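# Fetch the loaded utility cart into the yellow bay

## Task

Go to the adjoining room, get the utility cart and move it into the yellow bay so that each of its four wheels rests inside the taped outline and none touches the tape. The cart must arrive still carrying its load, and no part of that load may overhang the cart's edges. After that, slide the sliding door completely closed. Slamming the door while opening or closing it counts as failure, and so does the robot toppling or finishing at a tilt. Anything that stays in place only because the robot is holding it at the end is not counted as achieved.

## Robot and tools

Robot: a Hello Robot Stretch 3 with one arm. It has a two-wheel differential base (0.33 m long, 0.34 m wide) that cannot drive sideways, a lift carriage on a vertical mast, and a telescoping arm that sticks out to the robot's right. The wrist has yaw, pitch and roll joints and ends in a gripper. To move the gripper forward or back, drive the base. An on-the-spot turn pivots about the point midway between the drive wheels, 0.05 m behind the front edge. With the arm retracted and the wrist folded, the turning sweep has a radius of 0.28 m. An unfolded, level wrist reaches beyond that.

Frames: the base frame has its origin on the floor between the drive wheels, with x forward, y to the left and z up. hand_pose is reported in this frame at the fingertip meeting point. The odometry frame is the base frame as it stood when the scene began. Heading runs from -3.142 to 3.142 and is positive to the left.

execute_actions(actions): takes a list of actions that run in order. An empty list only returns the current state and images. Each action may contain "robot", "steps" (an integer from 1 to 450, at 30 steps per second, default 1) and "until". {"steps": n} alone simply waits.
- robot.base holds exactly one key. translate_m is a relative straight drive in metres (forward positive, |value| at most 1). rotate_rad is a relative spin in radians (left/counter-clockwise positive, |value| at most 3.2). Both are offsets from wherever the base is when that command begins.
- robot.joints holds absolute targets by name, and any joint left unnamed keeps its goal. Ranges: lift_m 0 to 1.1 (arm height); arm_m 0 to 0.52 (extension); wrist_yaw_rad -1.345 to 4.42 (0 points along the arm, positive swings toward the front, 3.0 is folded over the base); wrist_pitch_rad -1.57 to 0.451 (negative tips the fingers down); wrist_roll_rad -2.911 to 2.911; gripper_m -0.089 to 0.179 (larger is wider; the real fingertip gap is about 0.007 to 0.025 smaller, and 0 below 0.007); head_pan_rad -3.953 to 1.73 (positive left, -1.57 looks along the arm); head_tilt_rad -1.53 to 0.419 (negative down).
- robot.contact_limits {"arm_m": effort%} from 1 to 100 makes the arm halt with contact_stop at that motor effort. It lasts until that joint's next command.
- robot may also be a list of up to 8 commands run in sequence, where {"pause_s": s} (15 at most) waits between them. {"robot": {"stop": true}} brakes everything and clears the queue.
- until: {"robot": {...}} ends the action early once every listed condition holds. A number condition is written [op, value] with one of = != < <= > >=, and a status is a word or ["!=","moving"]. {"robot": {"status": "ended"}} means nothing is moving and no queue is running. {"any": {"status": "ended"}} fires when the first motion finishes.
Motions keep running across later calls and while you think. A new command overrides matching goals at once and discards the remainder of the older queue. If any value is out of range, the whole call is rejected.

Speed: the base can reach 0.30 m/s and 1.9 rad/s only when stowed (lift_m < 0.30, arm_m < 0.03, wrist_yaw_rad > 2.54). Otherwise it is capped at 0.10 m/s and 0.63 rad/s.

zoom_image(camera, region): camera is head_camera, nav_camera or wrist_camera. region is [x0,y0,x1,y1] in pixels from the top-left corner, at most 504x504. head_pan_rad and head_tilt_rad aim both head cameras.

finished_scene(scene): pass the number of the current scene. It ends that scene for good and reports whether the task succeeded. Let all motion settle first, because anything still moving is braked and may fall short.

Result lines: base_status and joint_status use these words: moving, done, off_target (came to rest away from the goal and may still be pushing), contact_stop (the joint has gone slack), time_out, stopped, not_commanded, torque_fault (the servo is off for 10 s, the joint is limp and its commands are refused). The base bracket shows distance travelled and the goal, from the wheel encoders, so slipping still counts. Other lines: measured_speeds; joint_goals; refusals/queue/queue_left; refused:, dropped: and replaced: lines (which count from 0); on_its_own (the goal was changed by the robot, a joint is slack or off, an effort is abnormal at rest, or a tilt warning). base_tilt is given in degrees (forward/right positive, with a fixed bias of up to about 4). motor_effort is in % with its peak in brackets, and a positive left_wheel/right_wheel effort drives forward. lidar_m gives 12 sector distances, with sector 1 straight ahead and then counter-clockwise (4 left, 7 behind, 10 right), measured in a plane 0.17 m above the floor over 0.15 to 12 m. wrist_depth_mm and head_depth_mm are 7x7 grids of median depth.

Gripping: to grasp, command gripper_m below the object's width. To let go, open at least 0.02 beyond the value where the fingers made contact. Neither the reading nor done proves that something is held.

Cautions: fold or unfold the wrist only with lift_m between 0.32 and 0.95, wrist_pitch_rad -0.4 and roll near 0. Once folded, the lift may drop to 0.25. When yaw is below -0.4, keep pitch at -0.5 or lower. If the arm pushes something solid with the gripper higher than about 0.45 m, the robot can tip, and a second push after a contact_stop makes this more likely. Driving while pushing or holding an immovable object, or catching furniture (worst when reversing), can also tip it. If that happens, reverse the last move in small steps, pull the gripper free, and lower lift_m to about 0.2. The base and wrist have no contact stop. Move the door gently, and do not drop the cart's load or hit things hard.

Each tool is called after "Call:" as name([rows], argument=value, ...), one row to a line, values as JSON.

## Session

Call:
execute_actions(actions=[])

Scene clock: 0.00 s.
robot.base_odometry: x=+0.000 y=+0.000 heading=+0.000 (m, m, rad; robot's odometry frame)
robot.turned_by_wheels: +0.000 (rad since the last result)
robot.turned_by_imu: +0.000 (rad since the last result)
robot.base_tilt: forward=-0.1 right=-1.7 (deg)
robot.lidar_m: 1.37 2.29 1.47 1.30 1.31 1.51 1.46 1.45 0.82 0.70 0.70 0.81
robot.head_depth_mm: 1215 1193 1173 1166 1145 1133 1117 / 1480 1446 1434 1416 1398 1369 1344 / 1791 1860 1826 1785 1761 1708 1697 / 1988 2305 2320 2387 2371 2341 2127 / 2020 2267 2253 2312 2302 2309 2226 / 2026 2207 2202 2225 2214 2242 2177 / 2028 2128 2133 2133 2204 2176 2140
robot.base_status: not_commanded
robot.joint_positions: lift_m=+0.594 arm_m=-0.002 wrist_yaw_rad=+2.885 wrist_pitch_rad=-0.372 wrist_roll_rad=-0.006 gripper_m=+0.037 head_pan_rad=+0.014 head_tilt_rad=-0.016
robot.joint_goals: lift_m=+0.594 arm_m=-0.002 wrist_yaw_rad=+2.885 wrist_pitch_rad=-0.372 wrist_roll_rad=-0.006 gripper_m=+0.037 head_pan_rad=+0.014 head_tilt_rad=-0.016
robot.joint_status: lift_m=not_commanded arm_m=not_commanded wrist_yaw_rad=not_commanded wrist_pitch_rad=not_commanded wrist_roll_rad=not_commanded gripper_m=not_commanded head_pan_rad=not_commanded head_tilt_rad=not_commanded
robot.measured_speeds: translate_m=+0.000 rotate_rad=+0.000 lift_m=+0.000 arm_m=+0.000 wrist_yaw_rad=+0.000 wrist_pitch_rad=+0.000 wrist_roll_rad=+0.000 head_pan_rad=+0.000 head_tilt_rad=+0.000
robot: refusals=0 queue=idle queue_left=0
robot.motor_effort: left_wheel=+0 right_wheel=+0 lift_m=+26 arm_m=-1 wrist_yaw_rad=+0 wrist_pitch_rad=+4 wrist_roll_rad=+0 gripper_m=+0 head_pan_rad=+0 head_tilt_rad=+2 (%)
robot.hand_pose: x=+0.0371 y=+0.0793 z=+0.6167 quat_wxyz=(+0.219, +0.704, +0.042, +0.675) (m; robot's base frame)
robot.wrist_depth_mm: - - - - - - - / - - - - - - - / - - - - - - - / - - - - - - - / - - - - - - - / 898 977 - 977 994 - - / 797 - 807 828 836 888 886
pictures: head_camera (sideways: a quarter turn clockwise sets it upright), nav_camera (sideways: a quarter turn counterclockwise sets it upright), wrist_camera
Images, in order (width x height): head_camera 896x504, nav_camera 672x504, wrist_camera 644x364.

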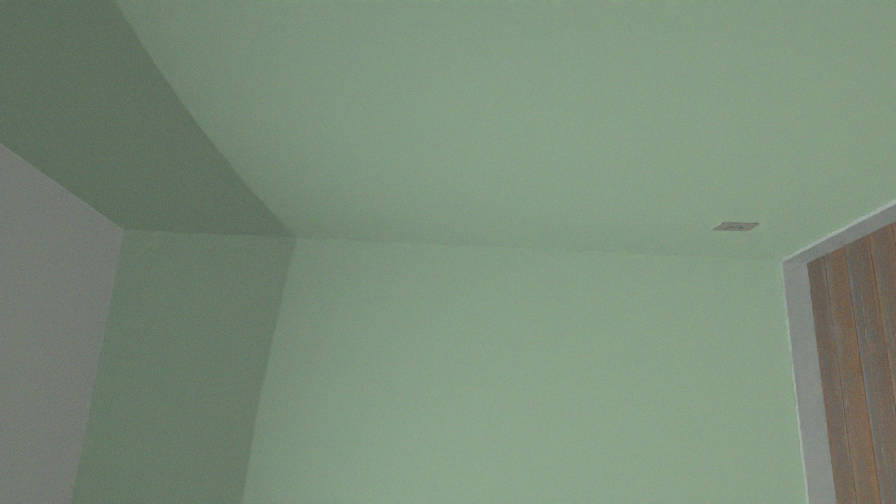

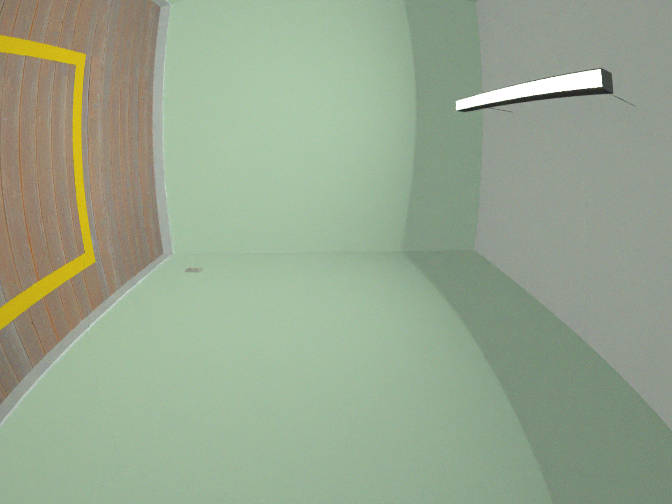

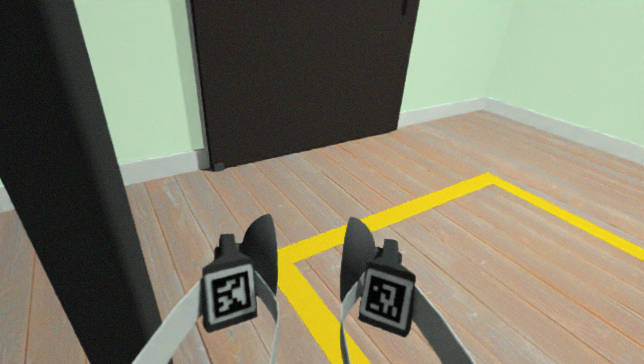

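Call:
execute_actions([
  {"robot":{"joints":{"head_pan_rad":-3.14,"head_tilt_rad":-0.5}},"steps":100,"until":{"robot":{"status":"ended"}}},
])

Call:
execute_actions([
  {"robot":{"joints":{"head_pan_rad":-1.57,"head_tilt_rad":-0.5}},"steps":100,"until":{"robot":{"status":"ended"}}},
])

Call:
execute_actions([
  {"robot":{"joints":{"head_pan_rad":0,"head_tilt_rad":-0.8}},"steps":100,"until":{"robot":{"status":"ended"}}},
])

Call:
execute_actions([
  {"robot":{"joints":{"head_pan_rad":1.57,"head_tilt_rad":-0.6}},"steps":100,"until":{"robot":{"status":"ended"}}},
])

Scene clock: 2.37 s.
robot.base_odometry: x=+0.000 y=+0.000 heading=+0.000 (m, m, rad; robot's odometry frame)
robot.turned_by_wheels: +0.000 (rad since the last result)
robot.turned_by_imu: +0.000 (rad since the last result)
robot.base_tilt: forward=-0.1 right=-1.7 (deg)
robot.lidar_m: 1.37 2.29 1.47 1.30 1.31 1.51 1.46 1.46 0.82 0.70 0.70 0.80
robot.head_depth_mm: 1398 1536 1699 1910 2027 1628 1339 / 1349 1489 1641 1830 1986 1617 1334 / 1328 1453 1591 1774 1915 1596 1333 / 1286 1400 1541 1695 1885 1598 1321 / 1255 1358 1493 1639 1824 1583 1304 / 1223 1329 1449 1598 1772 1580 1314 / 1200 1289 1405 1549 1695 1563 1302
robot.base_status: not_commanded
robot.joint_positions: lift_m=+0.594 arm_m=-0.002 wrist_yaw_rad=+2.885 wrist_pitch_rad=-0.372 wrist_roll_rad=-0.006 gripper_m=+0.037 head_pan_rad=-3.133 head_tilt_rad=-0.494
robot.joint_goals: lift_m=+0.594 arm_m=-0.002 wrist_yaw_rad=+2.885 wrist_pitch_rad=-0.372 wrist_roll_rad=-0.006 gripper_m=+0.037 head_pan_rad=-3.140 head_tilt_rad=-0.500
robot.joint_status: lift_m=not_commanded arm_m=not_commanded wrist_yaw_rad=not_commanded wrist_pitch_rad=not_commanded wrist_roll_rad=not_commanded gripper_m=not_commanded head_pan_rad=done head_tilt_rad=done
robot.measured_speeds: translate_m=+0.000 rotate_rad=+0.000 lift_m=+0.000 arm_m=+0.000 wrist_yaw_rad=+0.000 wrist_pitch_rad=+0.000 wrist_roll_rad=+0.000 head_pan_rad=+0.000 head_tilt_rad=+0.000
robot: refusals=0 queue=done queue_left=0
robot.motor_effort: left_wheel=+0(1) right_wheel=+0(0) lift_m=+26(26) arm_m=-1(1) wrist_yaw_rad=+0(0) wrist_pitch_rad=+4(4) wrist_roll_rad=+0(0) gripper_m=+0(0) head_pan_rad=-4(47) head_tilt_rad=-3(33) (%)
robot.hand_pose: x=+0.0371 y=+0.0793 z=+0.6167 quat_wxyz=(+0.219, +0.704, +0.042, +0.675) (m; robot's base frame)
robot.wrist_depth_mm: - - - - - - - / - - - - - - - / - - - - - - - / - - - - - - - / - - - - - - - / 892 995 - - 978 - - / 802 - 795 825 847 863 878
pictures: head_camera (sideways: a quarter turn clockwise sets it upright), nav_camera (sideways: a quarter turn counterclockwise sets it upright), wrist_camera
Images, in order (width x height): head_camera 896x504, nav_camera 672x504, wrist_camera 644x364.

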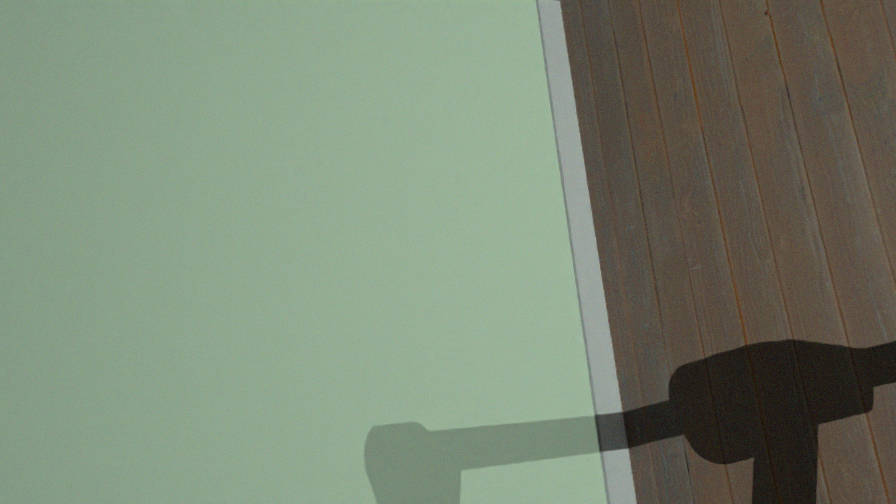

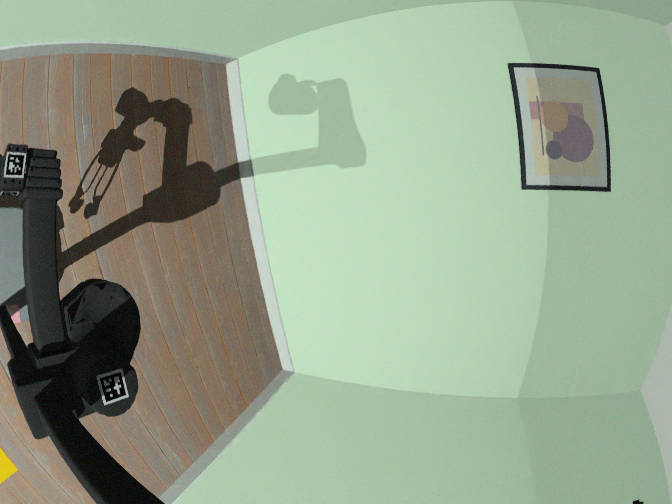

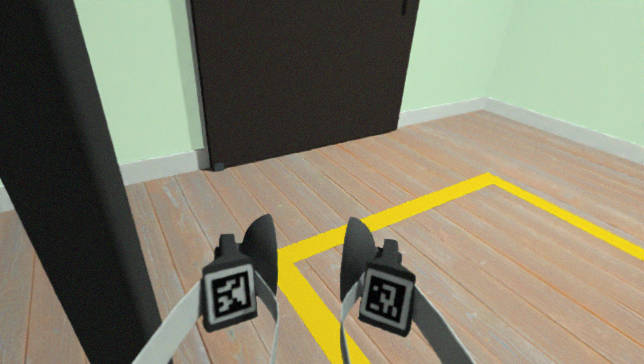

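Scene clock: 3.73 s.
robot.base_odometry: x=+0.000 y=+0.000 heading=+0.000 (m, m, rad; robot's odometry frame)
robot.turned_by_wheels: +0.000 (rad since the last result)
robot.turned_by_imu: +0.000 (rad since the last result)
robot.base_tilt: forward=-0.1 right=-1.6 (deg)
robot.lidar_m: 1.37 2.29 1.47 1.30 1.31 1.51 1.46 1.45 0.82 0.70 0.70 0.80
robot.head_depth_mm: 652 717 793 888 1011 1167 1307 / 633 695 764 852 966 1111 1265 / 616 671 741 820 927 1063 1226 / 597 652 710 794 884 1009 1169 / 582 632 693 764 854 964 1107 / 568 613 671 738 821 927 1053 / 553 599 652 712 792 888 1007
robot.base_status: not_commanded
robot.joint_positions: lift_m=+0.594 arm_m=-0.002 wrist_yaw_rad=+2.885 wrist_pitch_rad=-0.372 wrist_roll_rad=-0.006 gripper_m=+0.037 head_pan_rad=-1.577 head_tilt_rad=-0.494
robot.joint_goals: lift_m=+0.594 arm_m=-0.002 wrist_yaw_rad=+2.885 wrist_pitch_rad=-0.372 wrist_roll_rad=-0.006 gripper_m=+0.037 head_pan_rad=-1.570 head_tilt_rad=-0.500
robot.joint_status: lift_m=not_commanded arm_m=not_commanded wrist_yaw_rad=not_commanded wrist_pitch_rad=not_commanded wrist_roll_rad=not_commanded gripper_m=not_commanded head_pan_rad=done head_tilt_rad=done
robot.measured_speeds: translate_m=+0.000 rotate_rad=+0.000 lift_m=+0.000 arm_m=+0.000 wrist_yaw_rad=+0.000 wrist_pitch_rad=+0.000 wrist_roll_rad=+0.000 head_pan_rad=+0.000 head_tilt_rad=+0.000
robot: refusals=0 queue=done queue_left=0
robot.motor_effort: left_wheel=+0(1) right_wheel=+0(0) lift_m=+26(26) arm_m=-1(1) wrist_yaw_rad=+0(0) wrist_pitch_rad=+4(4) wrist_roll_rad=+0(0) gripper_m=+0(0) head_pan_rad=+3(46) head_tilt_rad=-4(3) (%)
robot.hand_pose: x=+0.0371 y=+0.0793 z=+0.6167 quat_wxyz=(+0.219, +0.704, +0.042, +0.675) (m; robot's base frame)
robot.wrist_depth_mm: - - - - - - - / - - - - - - - / - - - - - - - / - - - - - - - / - - - - - - - / 947 978 - 992 989 983 - / 775 - 784 826 830 854 876
pictures: head_camera (sideways: a quarter turn clockwise sets it upright), nav_camera (sideways: a quarter turn counterclockwise sets it upright), wrist_camera
Images, in order (width x height): head_camera 896x504, nav_camera 672x504, wrist_camera 644x364.

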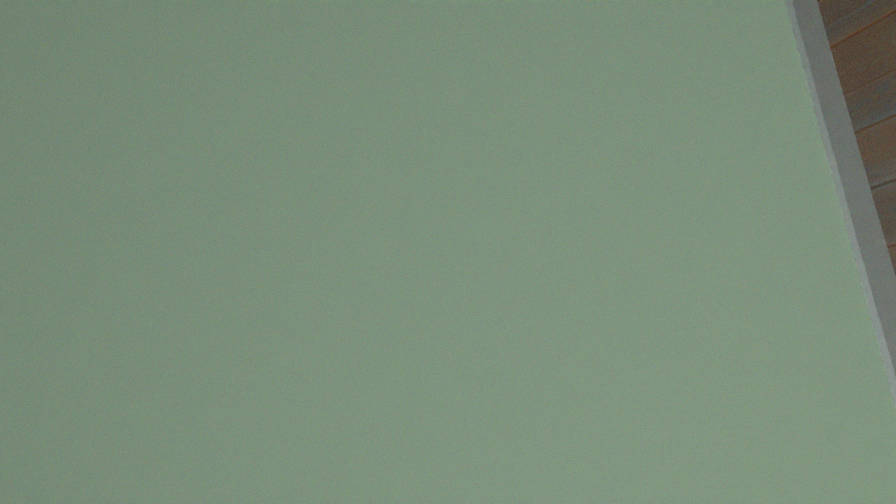

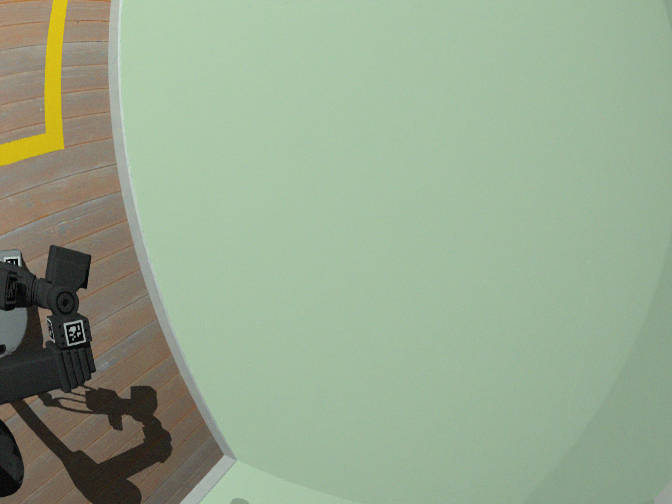

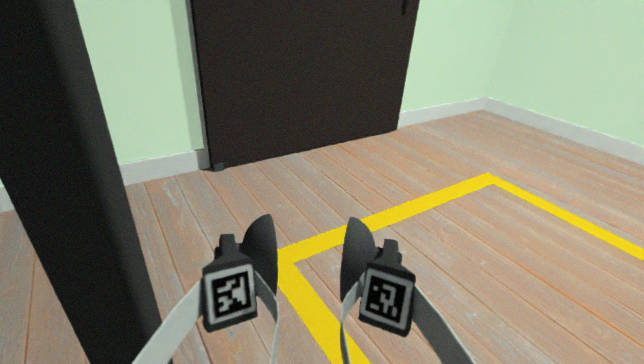

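Scene clock: 5.10 s.
robot.base_odometry: x=+0.000 y=+0.000 heading=+0.000 (m, m, rad; robot's odometry frame)
robot.turned_by_wheels: +0.000 (rad since the last result)
robot.turned_by_imu: +0.000 (rad since the last result)
robot.base_tilt: forward=-0.1 right=-1.7 (deg)
robot.lidar_m: 1.37 2.29 1.47 1.30 1.31 1.51 1.46 1.46 0.82 0.70 0.70 0.81
robot.head_depth_mm: 1108 1172 1236 1310 1386 1340 1162 / 1335 1412 1521 1610 1532 1331 1170 / 1680 1795 1966 1840 1520 1316 1146 / 2086 2297 2255 1812 1519 1309 1149 / 2065 2339 2219 1802 1515 1308 1147 / 1986 2298 2218 1810 1508 1306 1142 / 1962 2195 2193 1789 1509 1304 1136
robot.base_status: not_commanded
robot.joint_positions: lift_m=+0.594 arm_m=-0.002 wrist_yaw_rad=+2.885 wrist_pitch_rad=-0.372 wrist_roll_rad=-0.006 gripper_m=+0.037 head_pan_rad=-0.007 head_tilt_rad=-0.790
robot.joint_goals: lift_m=+0.594 arm_m=-0.002 wrist_yaw_rad=+2.885 wrist_pitch_rad=-0.372 wrist_roll_rad=-0.006 gripper_m=+0.037 head_pan_rad=+0.000 head_tilt_rad=-0.800
robot.joint_status: lift_m=not_commanded arm_m=not_commanded wrist_yaw_rad=not_commanded wrist_pitch_rad=not_commanded wrist_roll_rad=not_commanded gripper_m=not_commanded head_pan_rad=done head_tilt_rad=done
robot.measured_speeds: translate_m=+0.000 rotate_rad=+0.000 lift_m=+0.000 arm_m=+0.000 wrist_yaw_rad=+0.000 wrist_pitch_rad=+0.000 wrist_roll_rad=+0.000 head_pan_rad=+0.000 head_tilt_rad=+0.000
robot: refusals=0 queue=done queue_left=0
robot.motor_effort: left_wheel=+0(0) right_wheel=+0(0) lift_m=+26(26) arm_m=-1(1) wrist_yaw_rad=+0(0) wrist_pitch_rad=+4(4) wrist_roll_rad=+0(0) gripper_m=+0(0) head_pan_rad=+4(47) head_tilt_rad=-6(27) (%)
robot.hand_pose: x=+0.0371 y=+0.0793 z=+0.6167 quat_wxyz=(+0.219, +0.704, +0.042, +0.675) (m; robot's base frame)
robot.wrist_depth_mm: - - - - - - - / - - - - - - - / - - - - - - - / - - - - - - - / - - - - - - - / 922 974 - 945 - - - / 790 - 807 835 841 868 875
pictures: head_camera (sideways: a quarter turn clockwise sets it upright), nav_camera (sideways: a quarter turn counterclockwise sets it upright), wrist_camera
Images, in order (width x height): head_camera 896x504, nav_camera 672x504, wrist_camera 644x364.

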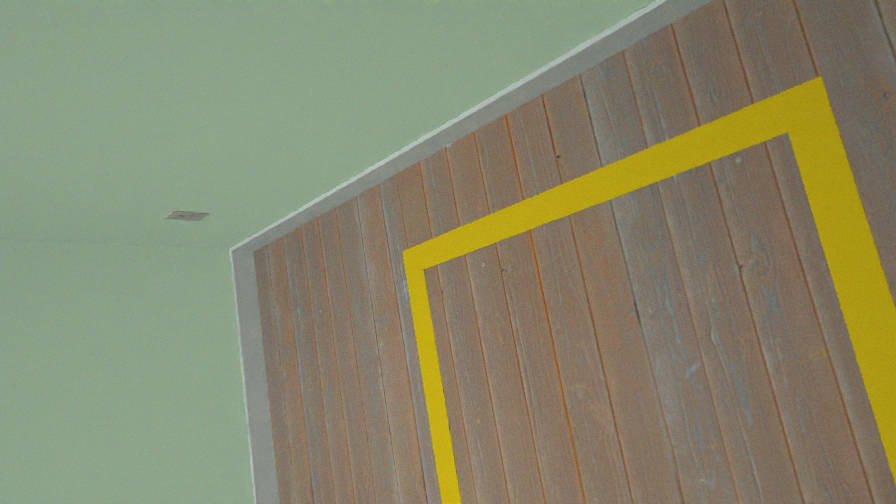

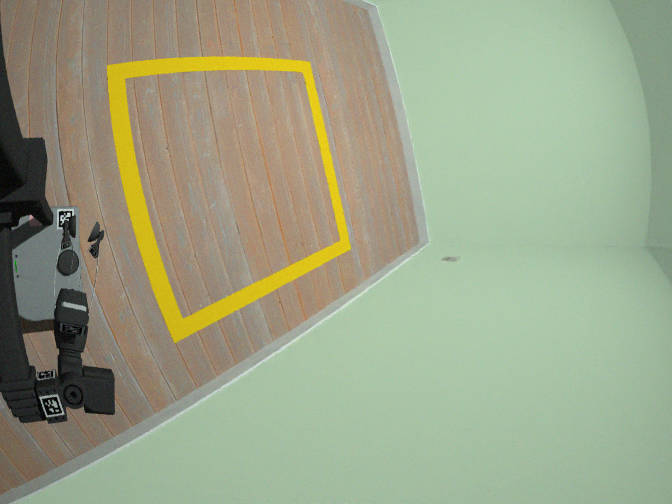

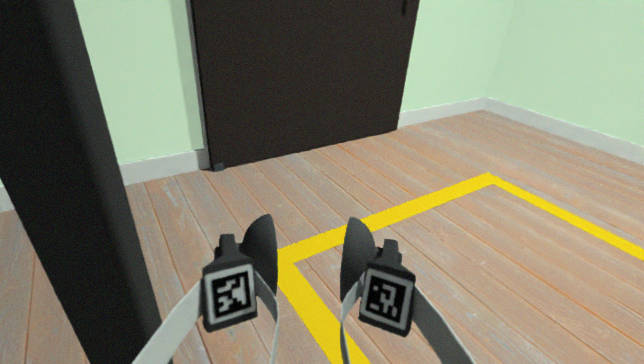

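Scene clock: 6.47 s.
robot.base_odometry: x=+0.000 y=+0.000 heading=+0.000 (m, m, rad; robot's odometry frame)
robot.turned_by_wheels: +0.000 (rad since the last result)
robot.turned_by_imu: +0.000 (rad since the last result)
robot.base_tilt: forward=-0.1 right=-1.7 (deg)
robot.lidar_m: 1.37 2.29 1.47 1.30 1.31 1.50 1.46 1.45 0.82 0.70 0.70 0.81
robot.head_depth_mm: 1208 1349 1522 1757 1821 1484 1263 / 1172 1302 1483 1694 1775 1483 1253 / 1140 1275 1421 1628 1774 1465 1246 / 1110 1235 1381 1576 1707 1470 1242 / 1132 1249 1393 1574 1718 1461 1241 / 1103 1212 1352 1530 1686 1448 1226 / 1068 1178 1313 1479 1633 1468 1252
robot.base_status: not_commanded
robot.joint_positions: lift_m=+0.594 arm_m=-0.002 wrist_yaw_rad=+2.885 wrist_pitch_rad=-0.372 wrist_roll_rad=-0.006 gripper_m=+0.037 head_pan_rad=+1.563 head_tilt_rad=-0.606
robot.joint_goals: lift_m=+0.594 arm_m=-0.002 wrist_yaw_rad=+2.885 wrist_pitch_rad=-0.372 wrist_roll_rad=-0.006 gripper_m=+0.037 head_pan_rad=+1.570 head_tilt_rad=-0.600
robot.joint_status: lift_m=not_commanded arm_m=not_commanded wrist_yaw_rad=not_commanded wrist_pitch_rad=not_commanded wrist_roll_rad=not_commanded gripper_m=not_commanded head_pan_rad=done head_tilt_rad=done
robot.measured_speeds: translate_m=+0.000 rotate_rad=+0.000 lift_m=+0.000 arm_m=+0.000 wrist_yaw_rad=+0.000 wrist_pitch_rad=+0.000 wrist_roll_rad=+0.000 head_pan_rad=+0.000 head_tilt_rad=+0.000
robot: refusals=0 queue=done queue_left=0
robot.motor_effort: left_wheel=+0(1) right_wheel=+0(0) lift_m=+26(26) arm_m=-1(1) wrist_yaw_rad=+0(0) wrist_pitch_rad=+4(4) wrist_roll_rad=+0(0) gripper_m=+0(0) head_pan_rad=+3(47) head_tilt_rad=+3(20) (%)
robot.hand_pose: x=+0.0371 y=+0.0793 z=+0.6167 quat_wxyz=(+0.219, +0.704, +0.042, +0.675) (m; robot's base frame)
robot.wrist_depth_mm: - - - - - - - / - - - - - - - / - - - - - - - / - - - - - - - / - - - - - - - / 923 981 - 956 986 - - / 790 - 809 840 818 876 883
pictures: head_camera (sideways: a quarter turn clockwise sets it upright), nav_camera (sideways: a quarter turn counterclockwise sets it upright), wrist_camera
Images, in order (width x height): head_camera 896x504, nav_camera 672x504, wrist_camera 644x364.

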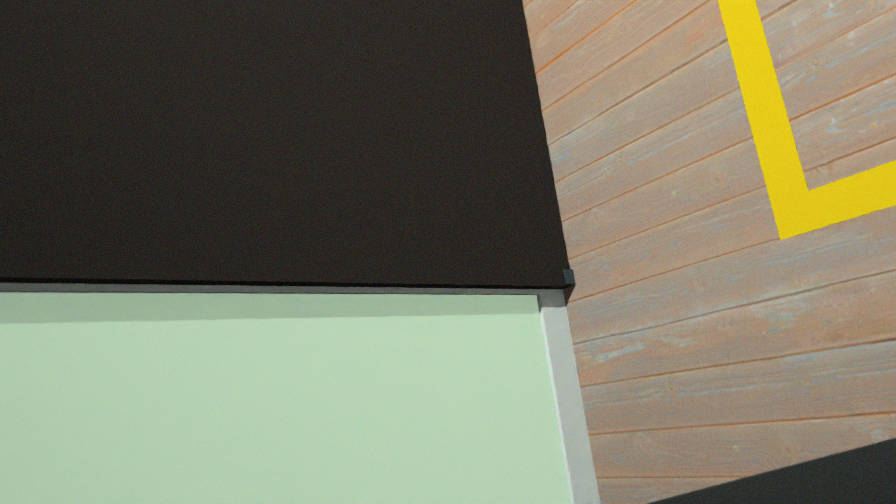

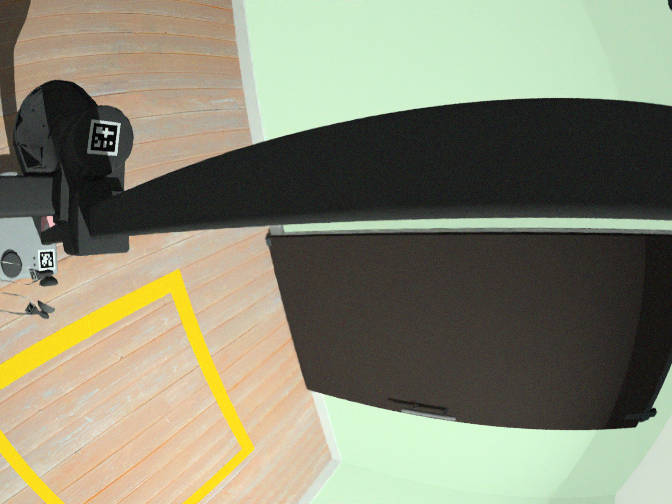

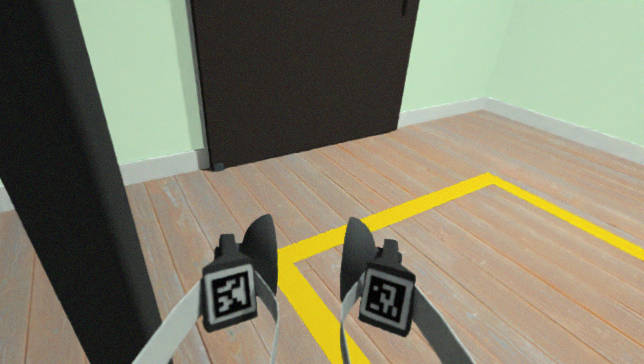

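Call:
execute_actions([
  {"robot":{"base":{"rotate_rad":0.28},"joints":{"head_pan_rad":1.1,"head_tilt_rad":-0.3}},"steps":200,"until":{"robot":{"status":"ended"}}},
])

Scene clock: 8.27 s.
robot.base_odometry: x=+0.000 y=+0.000 heading=+0.280 (m, m, rad; robot's odometry frame)
robot.turned_by_wheels: +0.280 (rad since the last result)
robot.turned_by_imu: +0.280 (rad since the last result)
robot.base_tilt: forward=-0.1 right=-1.7 (deg)
robot.lidar_m: 2.29 1.78 1.30 1.30 1.36 1.51 1.46 1.00 0.73 0.70 0.73 1.00
robot.head_depth_mm: 1411 1508 1637 1731 1961 1995 1556 / 1350 1428 1520 1658 1790 1892 1549 / 1278 1358 1448 1555 1657 1792 1546 / 1213 1281 1358 1460 1573 1693 1531 / 1158 1218 1288 1377 1475 1575 1517 / 1114 1173 1235 1323 1407 1522 1513 / 1117 1165 1222 1289 1374 1475 1511
robot.base_status: done (rotate_rad +0.2799 of +0.2800)
robot.joint_positions: lift_m=+0.594 arm_m=-0.002 wrist_yaw_rad=+2.885 wrist_pitch_rad=-0.372 wrist_roll_rad=-0.006 gripper_m=+0.037 head_pan_rad=+1.107 head_tilt_rad=-0.310
robot.joint_goals: lift_m=+0.594 arm_m=-0.002 wrist_yaw_rad=+2.885 wrist_pitch_rad=-0.372 wrist_roll_rad=-0.006 gripper_m=+0.037 head_pan_rad=+1.100 head_tilt_rad=-0.300
robot.joint_status: lift_m=not_commanded arm_m=not_commanded wrist_yaw_rad=not_commanded wrist_pitch_rad=not_commanded wrist_roll_rad=not_commanded gripper_m=not_commanded head_pan_rad=done head_tilt_rad=done
robot.measured_speeds: translate_m=+0.000 rotate_rad=+0.000 lift_m=+0.000 arm_m=+0.000 wrist_yaw_rad=+0.000 wrist_pitch_rad=+0.000 wrist_roll_rad=+0.000 head_pan_rad=+0.000 head_tilt_rad=+0.000
robot: refusals=0 queue=done queue_left=0
robot.motor_effort: left_wheel=-3(9) right_wheel=+2(5) lift_m=+26(26) arm_m=-1(1) wrist_yaw_rad=+0(0) wrist_pitch_rad=+4(4) wrist_roll_rad=+0(0) gripper_m=-1(0) head_pan_rad=-5(36) head_tilt_rad=+6(27) (%)
robot.hand_pose: x=+0.0371 y=+0.0793 z=+0.6167 quat_wxyz=(+0.219, +0.704, +0.042, +0.675) (m; robot's base frame)
robot.wrist_depth_mm: - - - - - - - / - - - - - - - / - - - - - - - / - - - - - - - / - - - - - - - / 925 990 - 942 - 986 - / 811 - 815 841 822 855 880
pictures: head_camera (sideways: a quarter turn clockwise sets it upright), nav_camera (sideways: a quarter turn counterclockwise sets it upright), wrist_camera
Images, in order (width x height): head_camera 896x504, nav_camera 672x504, wrist_camera 644x364.

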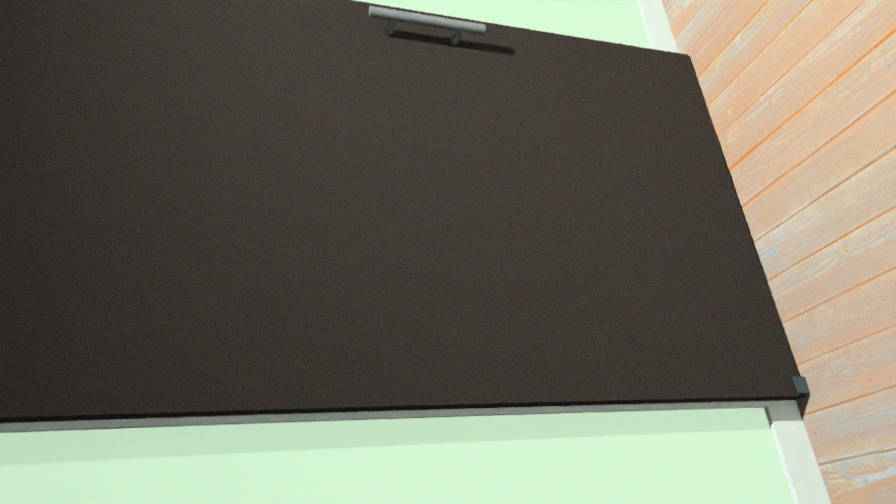

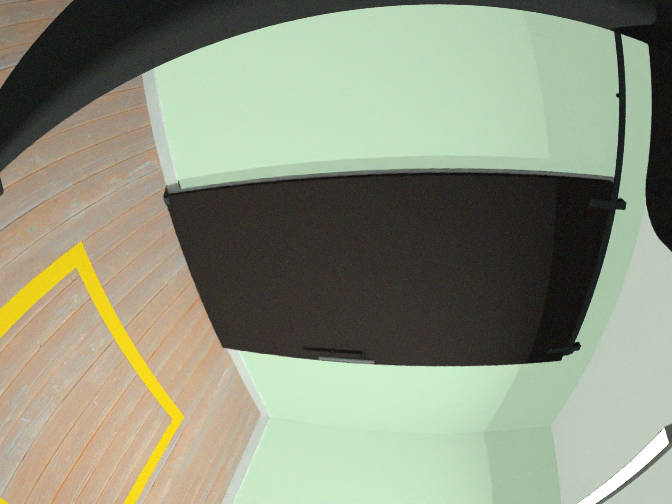

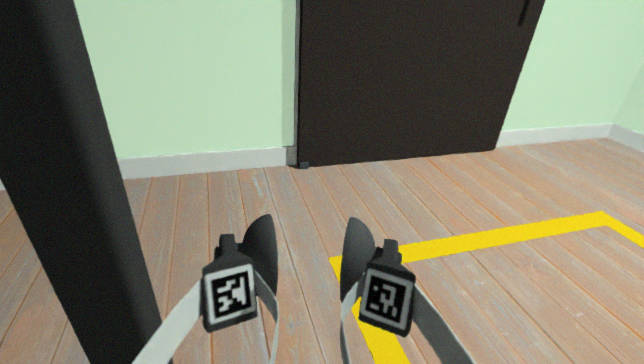

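Call:
execute_actions([
  {"robot":[{"joints":{"lift_m":0.26,"wrist_yaw_rad":3.0,"head_pan_rad":0,"head_tilt_rad":-0.5},"base":{"rotate_rad":0.395}},{"base":{"translate_m":1.0}},{"base":{"translate_m":0.3}},{"base":{"rotate_rad":2.747}},{"joints":{"lift_m":0.8,"head_pan_rad":-1.57,"head_tilt_rad":-0.35}},{"joints":{"wrist_yaw_rad":0,"wrist_pitch_rad":0,"gripper_m":0.12}}],"steps":450,"until":{"robot":{"status":"ended"}}},
  {"steps":450,"until":{"robot":{"status":"ended"}}},
])

Scene clock: 31.33 s.
robot.base_odometry: x=+1.015 y=+0.812 heading=-2.862 (m, m, rad; robot's odometry frame)
robot.turned_by_wheels: +3.142 (rad since the last result)
robot.turned_by_imu: +3.139 (rad since the last result)
robot.base_tilt: forward=-0.1 right=-1.7 (deg)
robot.lidar_m: 2.64 1.71 1.25 1.20 1.25 1.14 1.10 1.14 0.84 0.76 0.78 1.07
robot.head_depth_mm: 639 708 768 824 888 970 1059 / 626 665 714 768 847 944 1057 / 631 665 710 756 810 898 980 / 629 667 712 764 826 896 978 / 627 669 714 766 825 899 991 / 627 669 713 764 830 894 981 / 629 671 713 766 828 900 985
robot.base_status: done (rotate_rad +2.7469 of +2.7470)
robot.joint_positions: lift_m=+0.800 arm_m=-0.002 wrist_yaw_rad=+0.004 wrist_pitch_rad=-0.023 wrist_roll_rad=-0.006 gripper_m=+0.120 head_pan_rad=-1.563 head_tilt_rad=-0.359
robot.joint_goals: lift_m=+0.800 arm_m=-0.002 wrist_yaw_rad=+0.000 wrist_pitch_rad=+0.000 wrist_roll_rad=-0.006 gripper_m=+0.120 head_pan_rad=-1.570 head_tilt_rad=-0.350
robot.joint_status: lift_m=done arm_m=not_commanded wrist_yaw_rad=done wrist_pitch_rad=done wrist_roll_rad=not_commanded gripper_m=done head_pan_rad=done head_tilt_rad=done
robot.measured_speeds: translate_m=+0.000 rotate_rad=+0.000 lift_m=+0.000 arm_m=+0.000 wrist_yaw_rad=+0.000 wrist_pitch_rad=+0.000 wrist_roll_rad=+0.000 head_pan_rad=+0.000 head_tilt_rad=+0.000
robot: refusals=0 queue=done queue_left=0
robot.motor_effort: left_wheel=-3(11) right_wheel=+1(8) lift_m=+30(31) arm_m=-1(1) wrist_yaw_rad=-4(6) wrist_pitch_rad=+7(7) wrist_roll_rad=+0(0) gripper_m=+0(81) head_pan_rad=-4(46) head_tilt_rad=+5(20) (%)
robot.hand_pose: x=-0.0206 y=-0.3988 z=+0.9086 quat_wxyz=(+0.709, +0.010, -0.705, -0.007) (m; robot's base frame)
robot.wrist_depth_mm: 469 478 484 488 496 552 555 / 490 484 500 502 506 582 583 / 492 494 508 509 528 587 608 / 515 522 529 531 546 615 605 / 519 534 540 551 549 635 632 / 538 - 550 573 580 641 663 / 547 560 563 579 654 666 684
pictures: head_camera (sideways: a quarter turn clockwise sets it upright), nav_camera (sideways: a quarter turn counterclockwise sets it upright), wrist_camera
Images, in order (width x height): head_camera 896x504, nav_camera 672x504, wrist_camera 644x364.

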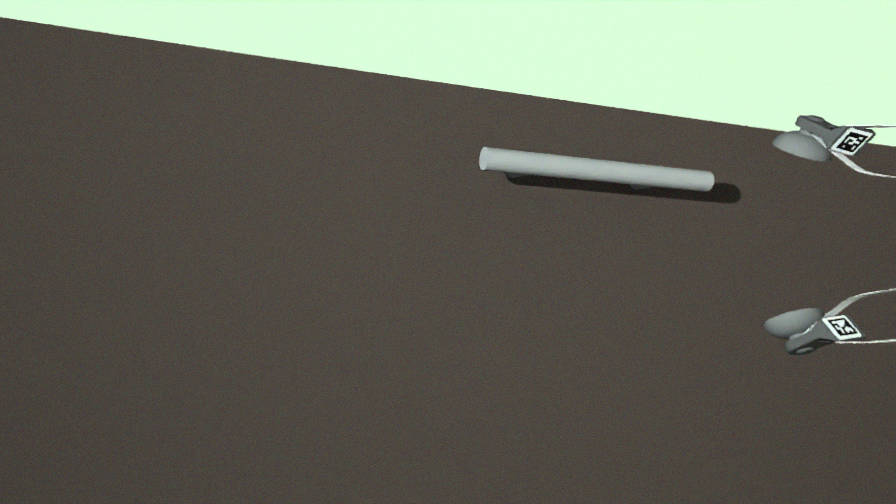

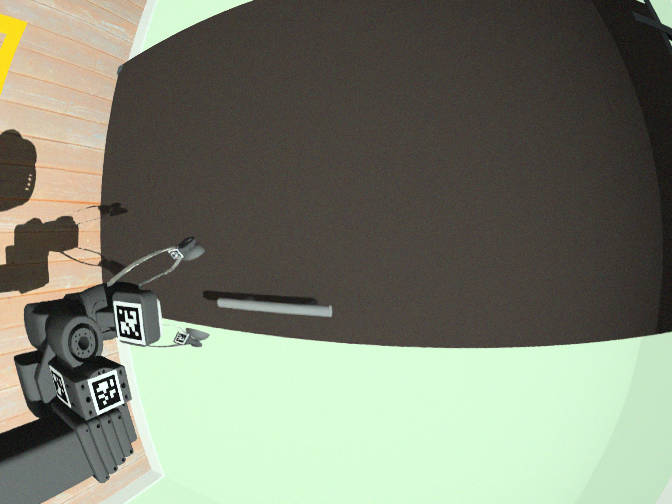

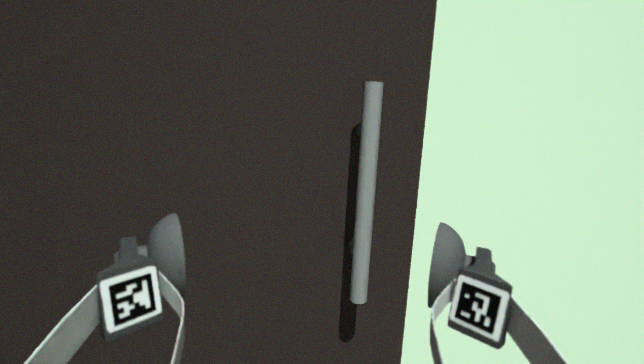

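Call:
execute_actions([
  {"robot":{"base":{"translate_m":-0.07},"joints":{"lift_m":0.7,"arm_m":0.22}},"steps":200,"until":{"robot":{"status":"ended"}}},
])

Scene clock: 34.53 s.
robot.base_odometry: x=+1.082 y=+0.831 heading=-2.862 (m, m, rad; robot's odometry frame)
robot.turned_by_wheels: +0.000 (rad since the last result)
robot.turned_by_imu: +0.000 (rad since the last result)
robot.base_tilt: forward=-0.1 right=-1.7 (deg)
robot.lidar_m: 2.72 1.71 1.25 1.20 1.25 1.07 1.03 1.06 0.84 0.75 0.78 1.08
robot.head_depth_mm: 677 722 770 824 891 966 1055 / 640 708 765 826 886 959 1030 / 627 666 711 763 834 925 - / 629 668 712 765 805 887 - / 627 668 715 764 826 897 981 / 629 667 711 766 826 902 979 / 629 668 714 766 827 897 981
robot.base_status: done (translate_m -0.0700 of -0.0700)
robot.joint_positions: lift_m=+0.700 arm_m=+0.220 wrist_yaw_rad=+0.002 wrist_pitch_rad=-0.021 wrist_roll_rad=-0.006 gripper_m=+0.120 head_pan_rad=-1.563 head_tilt_rad=-0.359
robot.joint_goals: lift_m=+0.700 arm_m=+0.220 wrist_yaw_rad=+0.000 wrist_pitch_rad=+0.000 wrist_roll_rad=-0.006 gripper_m=+0.120 head_pan_rad=-1.570 head_tilt_rad=-0.350
robot.joint_status: lift_m=done arm_m=done wrist_yaw_rad=done wrist_pitch_rad=done wrist_roll_rad=not_commanded gripper_m=done head_pan_rad=done head_tilt_rad=done
robot.measured_speeds: translate_m=+0.000 rotate_rad=+0.000 lift_m=+0.000 arm_m=+0.000 wrist_yaw_rad=+0.000 wrist_pitch_rad=+0.000 wrist_roll_rad=+0.000 head_pan_rad=+0.000 head_tilt_rad=+0.000
robot: refusals=0 queue=done queue_left=0
robot.motor_effort: left_wheel=-2(8) right_wheel=+1(3) lift_m=+21(29) arm_m=+3(5) wrist_yaw_rad=-2(4) wrist_pitch_rad=+6(7) wrist_roll_rad=+0(0) gripper_m=+0(0) head_pan_rad=-5(5) head_tilt_rad=+5(5) (%)
robot.hand_pose: x=-0.0210 y=-0.6204 z=+0.8094 quat_wxyz=(+0.709, +0.009, -0.705, -0.007) (m; robot's base frame)
robot.wrist_depth_mm: 264 269 270 272 279 338 340 / 269 278 277 280 287 350 349 / 276 284 284 286 293 356 366 / 287 291 299 297 308 367 372 / 295 296 301 309 311 379 394 / 305 - 314 311 322 397 398 / 308 321 322 327 394 405 411
pictures: head_camera (sideways: a quarter turn clockwise sets it upright), nav_camera (sideways: a quarter turn counterclockwise sets it upright), wrist_camera
Images, in order (width x height): head_camera 896x504, nav_camera 672x504, wrist_camera 644x364.

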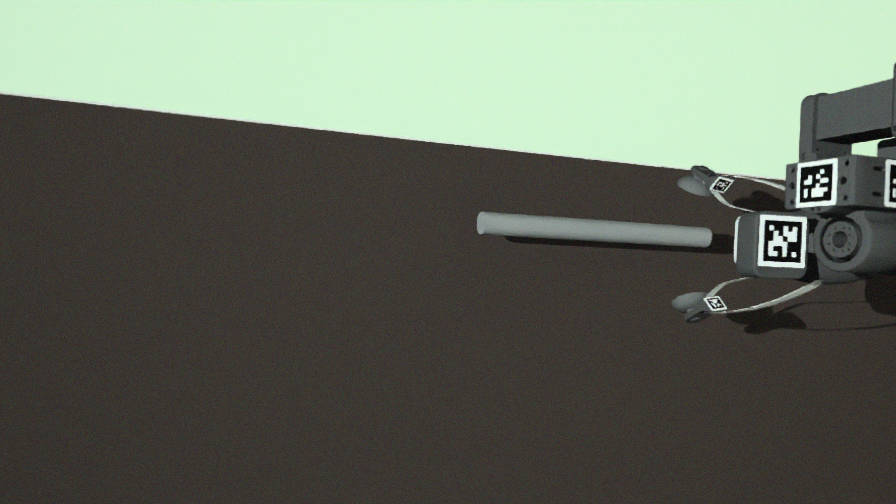

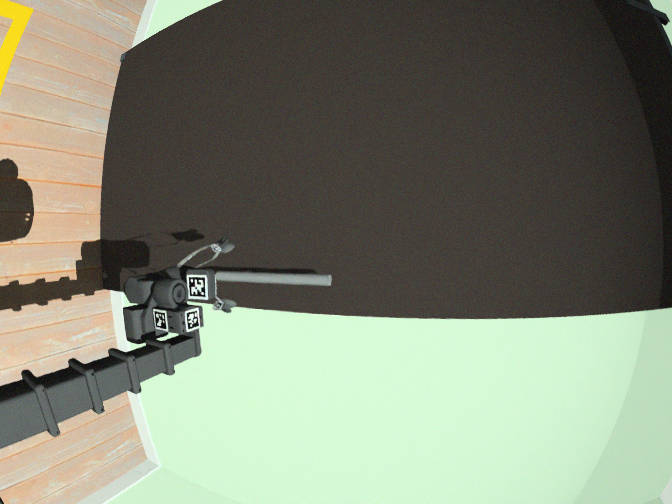

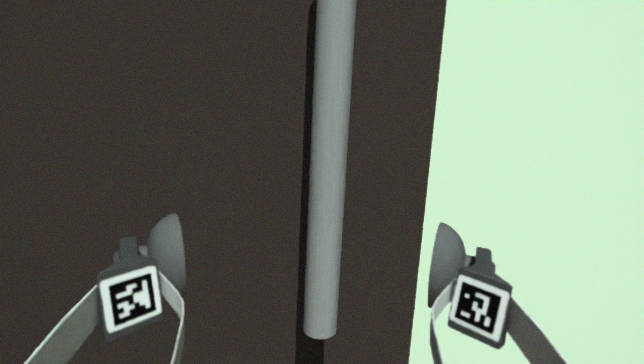

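Call:
execute_actions([
  {"robot":[{"joints":{"lift_m":0.8}},{"joints":{"arm_m":0.30},"contact_limits":{"arm_m":15}},{"joints":{"gripper_m":0.05}}],"steps":200,"until":{"robot":{"status":"ended"}}},
])

Scene clock: 39.13 s.
robot.base_odometry: x=+1.082 y=+0.831 heading=-2.862 (m, m, rad; robot's odometry frame)
robot.turned_by_wheels: +0.000 (rad since the last result)
robot.turned_by_imu: +0.000 (rad since the last result)
robot.base_tilt: forward=-0.1 right=-1.6 (deg)
robot.lidar_m: 2.72 1.71 1.25 1.20 1.25 1.06 1.03 1.06 0.84 0.76 0.78 1.07
robot.head_depth_mm: 676 718 771 829 892 961 1027 / 640 711 763 825 890 - 1064 / 628 667 712 760 822 - 1037 / 630 667 713 766 801 - 979 / 630 669 711 768 826 901 981 / 626 667 712 762 826 898 981 / 628 669 715 766 824 897 980
robot.base_status: done (translate_m -0.0700 of -0.0700)
robot.joint_positions: lift_m=+0.800 arm_m=+0.300 wrist_yaw_rad=-0.001 wrist_pitch_rad=-0.021 wrist_roll_rad=-0.006 gripper_m=+0.050 head_pan_rad=-1.563 head_tilt_rad=-0.359
robot.joint_goals: lift_m=+0.800 arm_m=+0.300 wrist_yaw_rad=+0.000 wrist_pitch_rad=+0.000 wrist_roll_rad=-0.006 gripper_m=+0.050 head_pan_rad=-1.570 head_tilt_rad=-0.350
robot.joint_status: lift_m=done arm_m=done wrist_yaw_rad=done wrist_pitch_rad=done wrist_roll_rad=not_commanded gripper_m=done head_pan_rad=done head_tilt_rad=done
robot.measured_speeds: translate_m=+0.000 rotate_rad=+0.000 lift_m=+0.000 arm_m=+0.000 wrist_yaw_rad=+0.000 wrist_pitch_rad=+0.000 wrist_roll_rad=+0.000 head_pan_rad=+0.000 head_tilt_rad=+0.000
robot: refusals=0 queue=done queue_left=0
robot.motor_effort: left_wheel=-3(3) right_wheel=+2(2) lift_m=+30(33) arm_m=+3(4) wrist_yaw_rad=+1(2) wrist_pitch_rad=+6(6) wrist_roll_rad=+0(0) gripper_m=-2(81) head_pan_rad=-4(4) head_tilt_rad=+5(4) (%)
robot.contact_limits: arm_m 15 (drawing in: default 33, maximum 53; extending or still: default 43, maximum 72)
robot.hand_pose: x=-0.0216 y=-0.7004 z=+0.9089 quat_wxyz=(+0.709, +0.008, -0.705, -0.008) (m; robot's base frame)
robot.wrist_depth_mm: 191 193 194 139 202 259 264 / 196 197 201 141 207 265 270 / 201 203 206 144 214 274 281 / 206 209 212 148 218 284 285 / 213 216 218 153 227 293 297 / 219 222 - 159 231 300 305 / 224 229 232 164 241 311 317
pictures: head_camera (sideways: a quarter turn clockwise sets it upright), nav_camera (sideways: a quarter turn counterclockwise sets it upright), wrist_camera
Images, in order (width x height): head_camera 896x504, nav_camera 672x504, wrist_camera 644x364.

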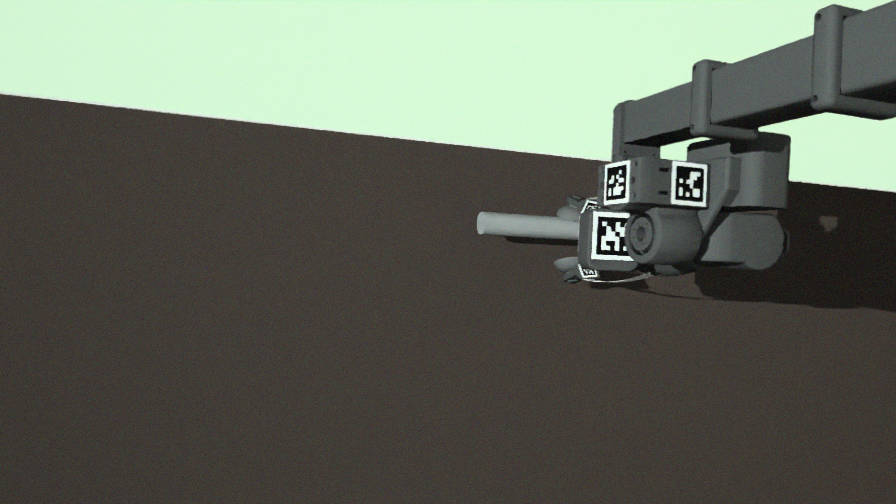

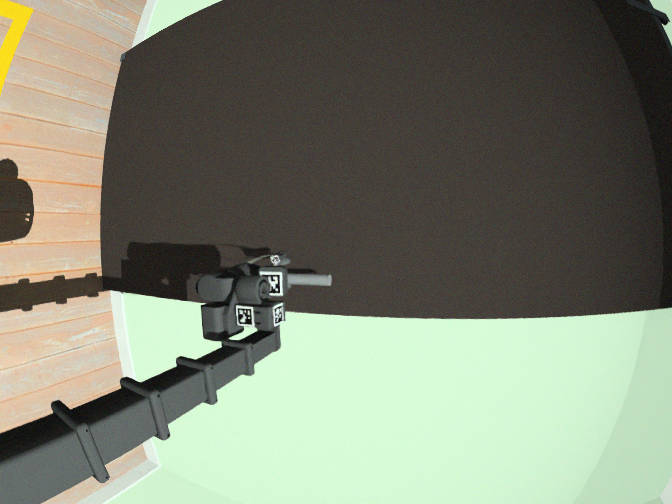

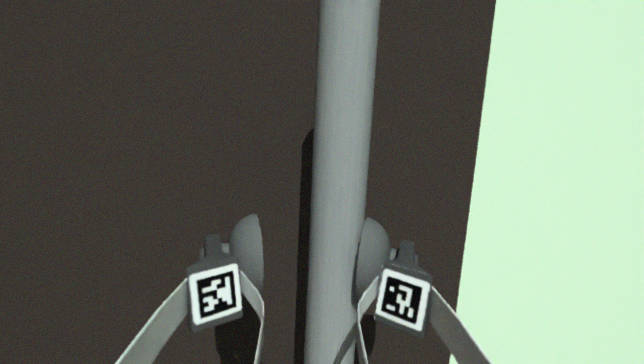

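Call:
execute_actions([
  {"robot":{"base":{"translate_m":0.15}},"steps":200,"until":{"robot":{"status":"ended"}}},
])

Scene clock: 42.10 s.
robot.base_odometry: x=+0.938 y=+0.790 heading=-2.862 (m, m, rad; robot's odometry frame)
robot.turned_by_wheels: +0.000 (rad since the last result)
robot.turned_by_imu: -0.001 (rad since the last result)
robot.base_tilt: forward=-0.1 right=-1.7 (deg)
robot.lidar_m: 2.57 1.71 1.25 1.20 1.25 1.22 1.18 1.15 0.83 0.75 0.78 1.07
robot.head_depth_mm: 742 726 762 810 887 967 1027 / 633 681 876 918 971 - 1088 / 628 669 713 764 806 - 1007 / 628 668 715 767 806 - 975 / 626 667 715 766 827 901 978 / 629 667 713 768 825 898 984 / 629 669 712 766 826 895 978
robot.base_status: done (translate_m +0.1500 of +0.1500)
robot.joint_positions: lift_m=+0.800 arm_m=+0.300 wrist_yaw_rad=-0.055 wrist_pitch_rad=-0.022 wrist_roll_rad=-0.006 gripper_m=+0.050 head_pan_rad=-1.563 head_tilt_rad=-0.359
robot.joint_goals: lift_m=+0.800 arm_m=+0.300 wrist_yaw_rad=-0.049 wrist_pitch_rad=+0.000 wrist_roll_rad=-0.006 gripper_m=+0.050 head_pan_rad=-1.570 head_tilt_rad=-0.350
robot.joint_status: lift_m=done arm_m=done wrist_yaw_rad=done wrist_pitch_rad=done wrist_roll_rad=not_commanded gripper_m=done head_pan_rad=done head_tilt_rad=done
robot.measured_speeds: translate_m=+0.000 rotate_rad=+0.000 lift_m=+0.000 arm_m=+0.000 wrist_yaw_rad=+0.000 wrist_pitch_rad=+0.000 wrist_roll_rad=+0.000 head_pan_rad=+0.000 head_tilt_rad=+0.000
robot: refusals=0 queue=done queue_left=0
robot.on_its_own: wrist_yaw_rad is held at -0.049, not at your +0.000, by its stall guard, which is not easing now
robot.motor_effort: left_wheel=-4(25) right_wheel=+4(34) lift_m=+30(30) arm_m=+3(3) wrist_yaw_rad=+5(72) wrist_pitch_rad=+6(7) wrist_roll_rad=+0(0) gripper_m=-2(16) head_pan_rad=-4(5) head_tilt_rad=+4(5) (%)
robot.contact_limits: arm_m 15 (drawing in: default 33, maximum 53; extending or still: default 43, maximum 72)
robot.hand_pose: x=-0.0355 y=-0.7000 z=+0.9088 quat_wxyz=(+0.709, -0.011, -0.705, -0.027) (m; robot's base frame)
robot.wrist_depth_mm: 184 188 195 146 205 285 263 / 188 193 199 145 212 300 272 / 193 198 203 147 216 299 282 / 198 203 210 150 224 311 290 / 204 209 214 155 231 311 316 / 212 215 - 192 239 315 323 / 216 221 230 168 245 313 338
pictures: head_camera (sideways: a quarter turn clockwise sets it upright), nav_camera (sideways: a quarter turn counterclockwise sets it upright), wrist_camera
Images, in order (width x height): head_camera 896x504, nav_camera 672x504, wrist_camera 644x364.

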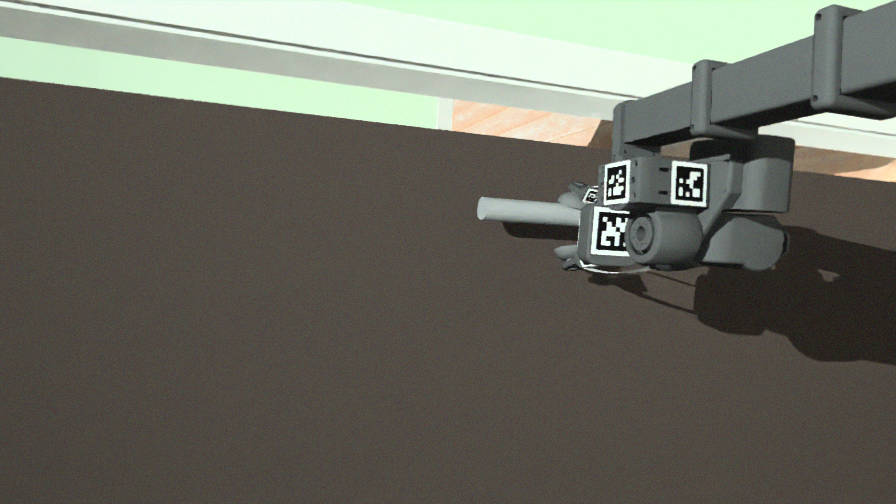

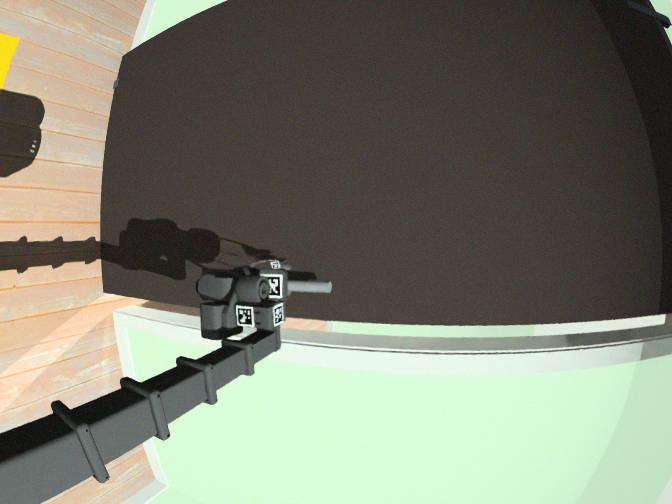

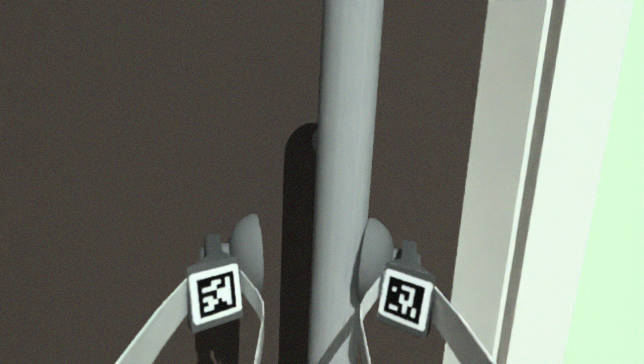

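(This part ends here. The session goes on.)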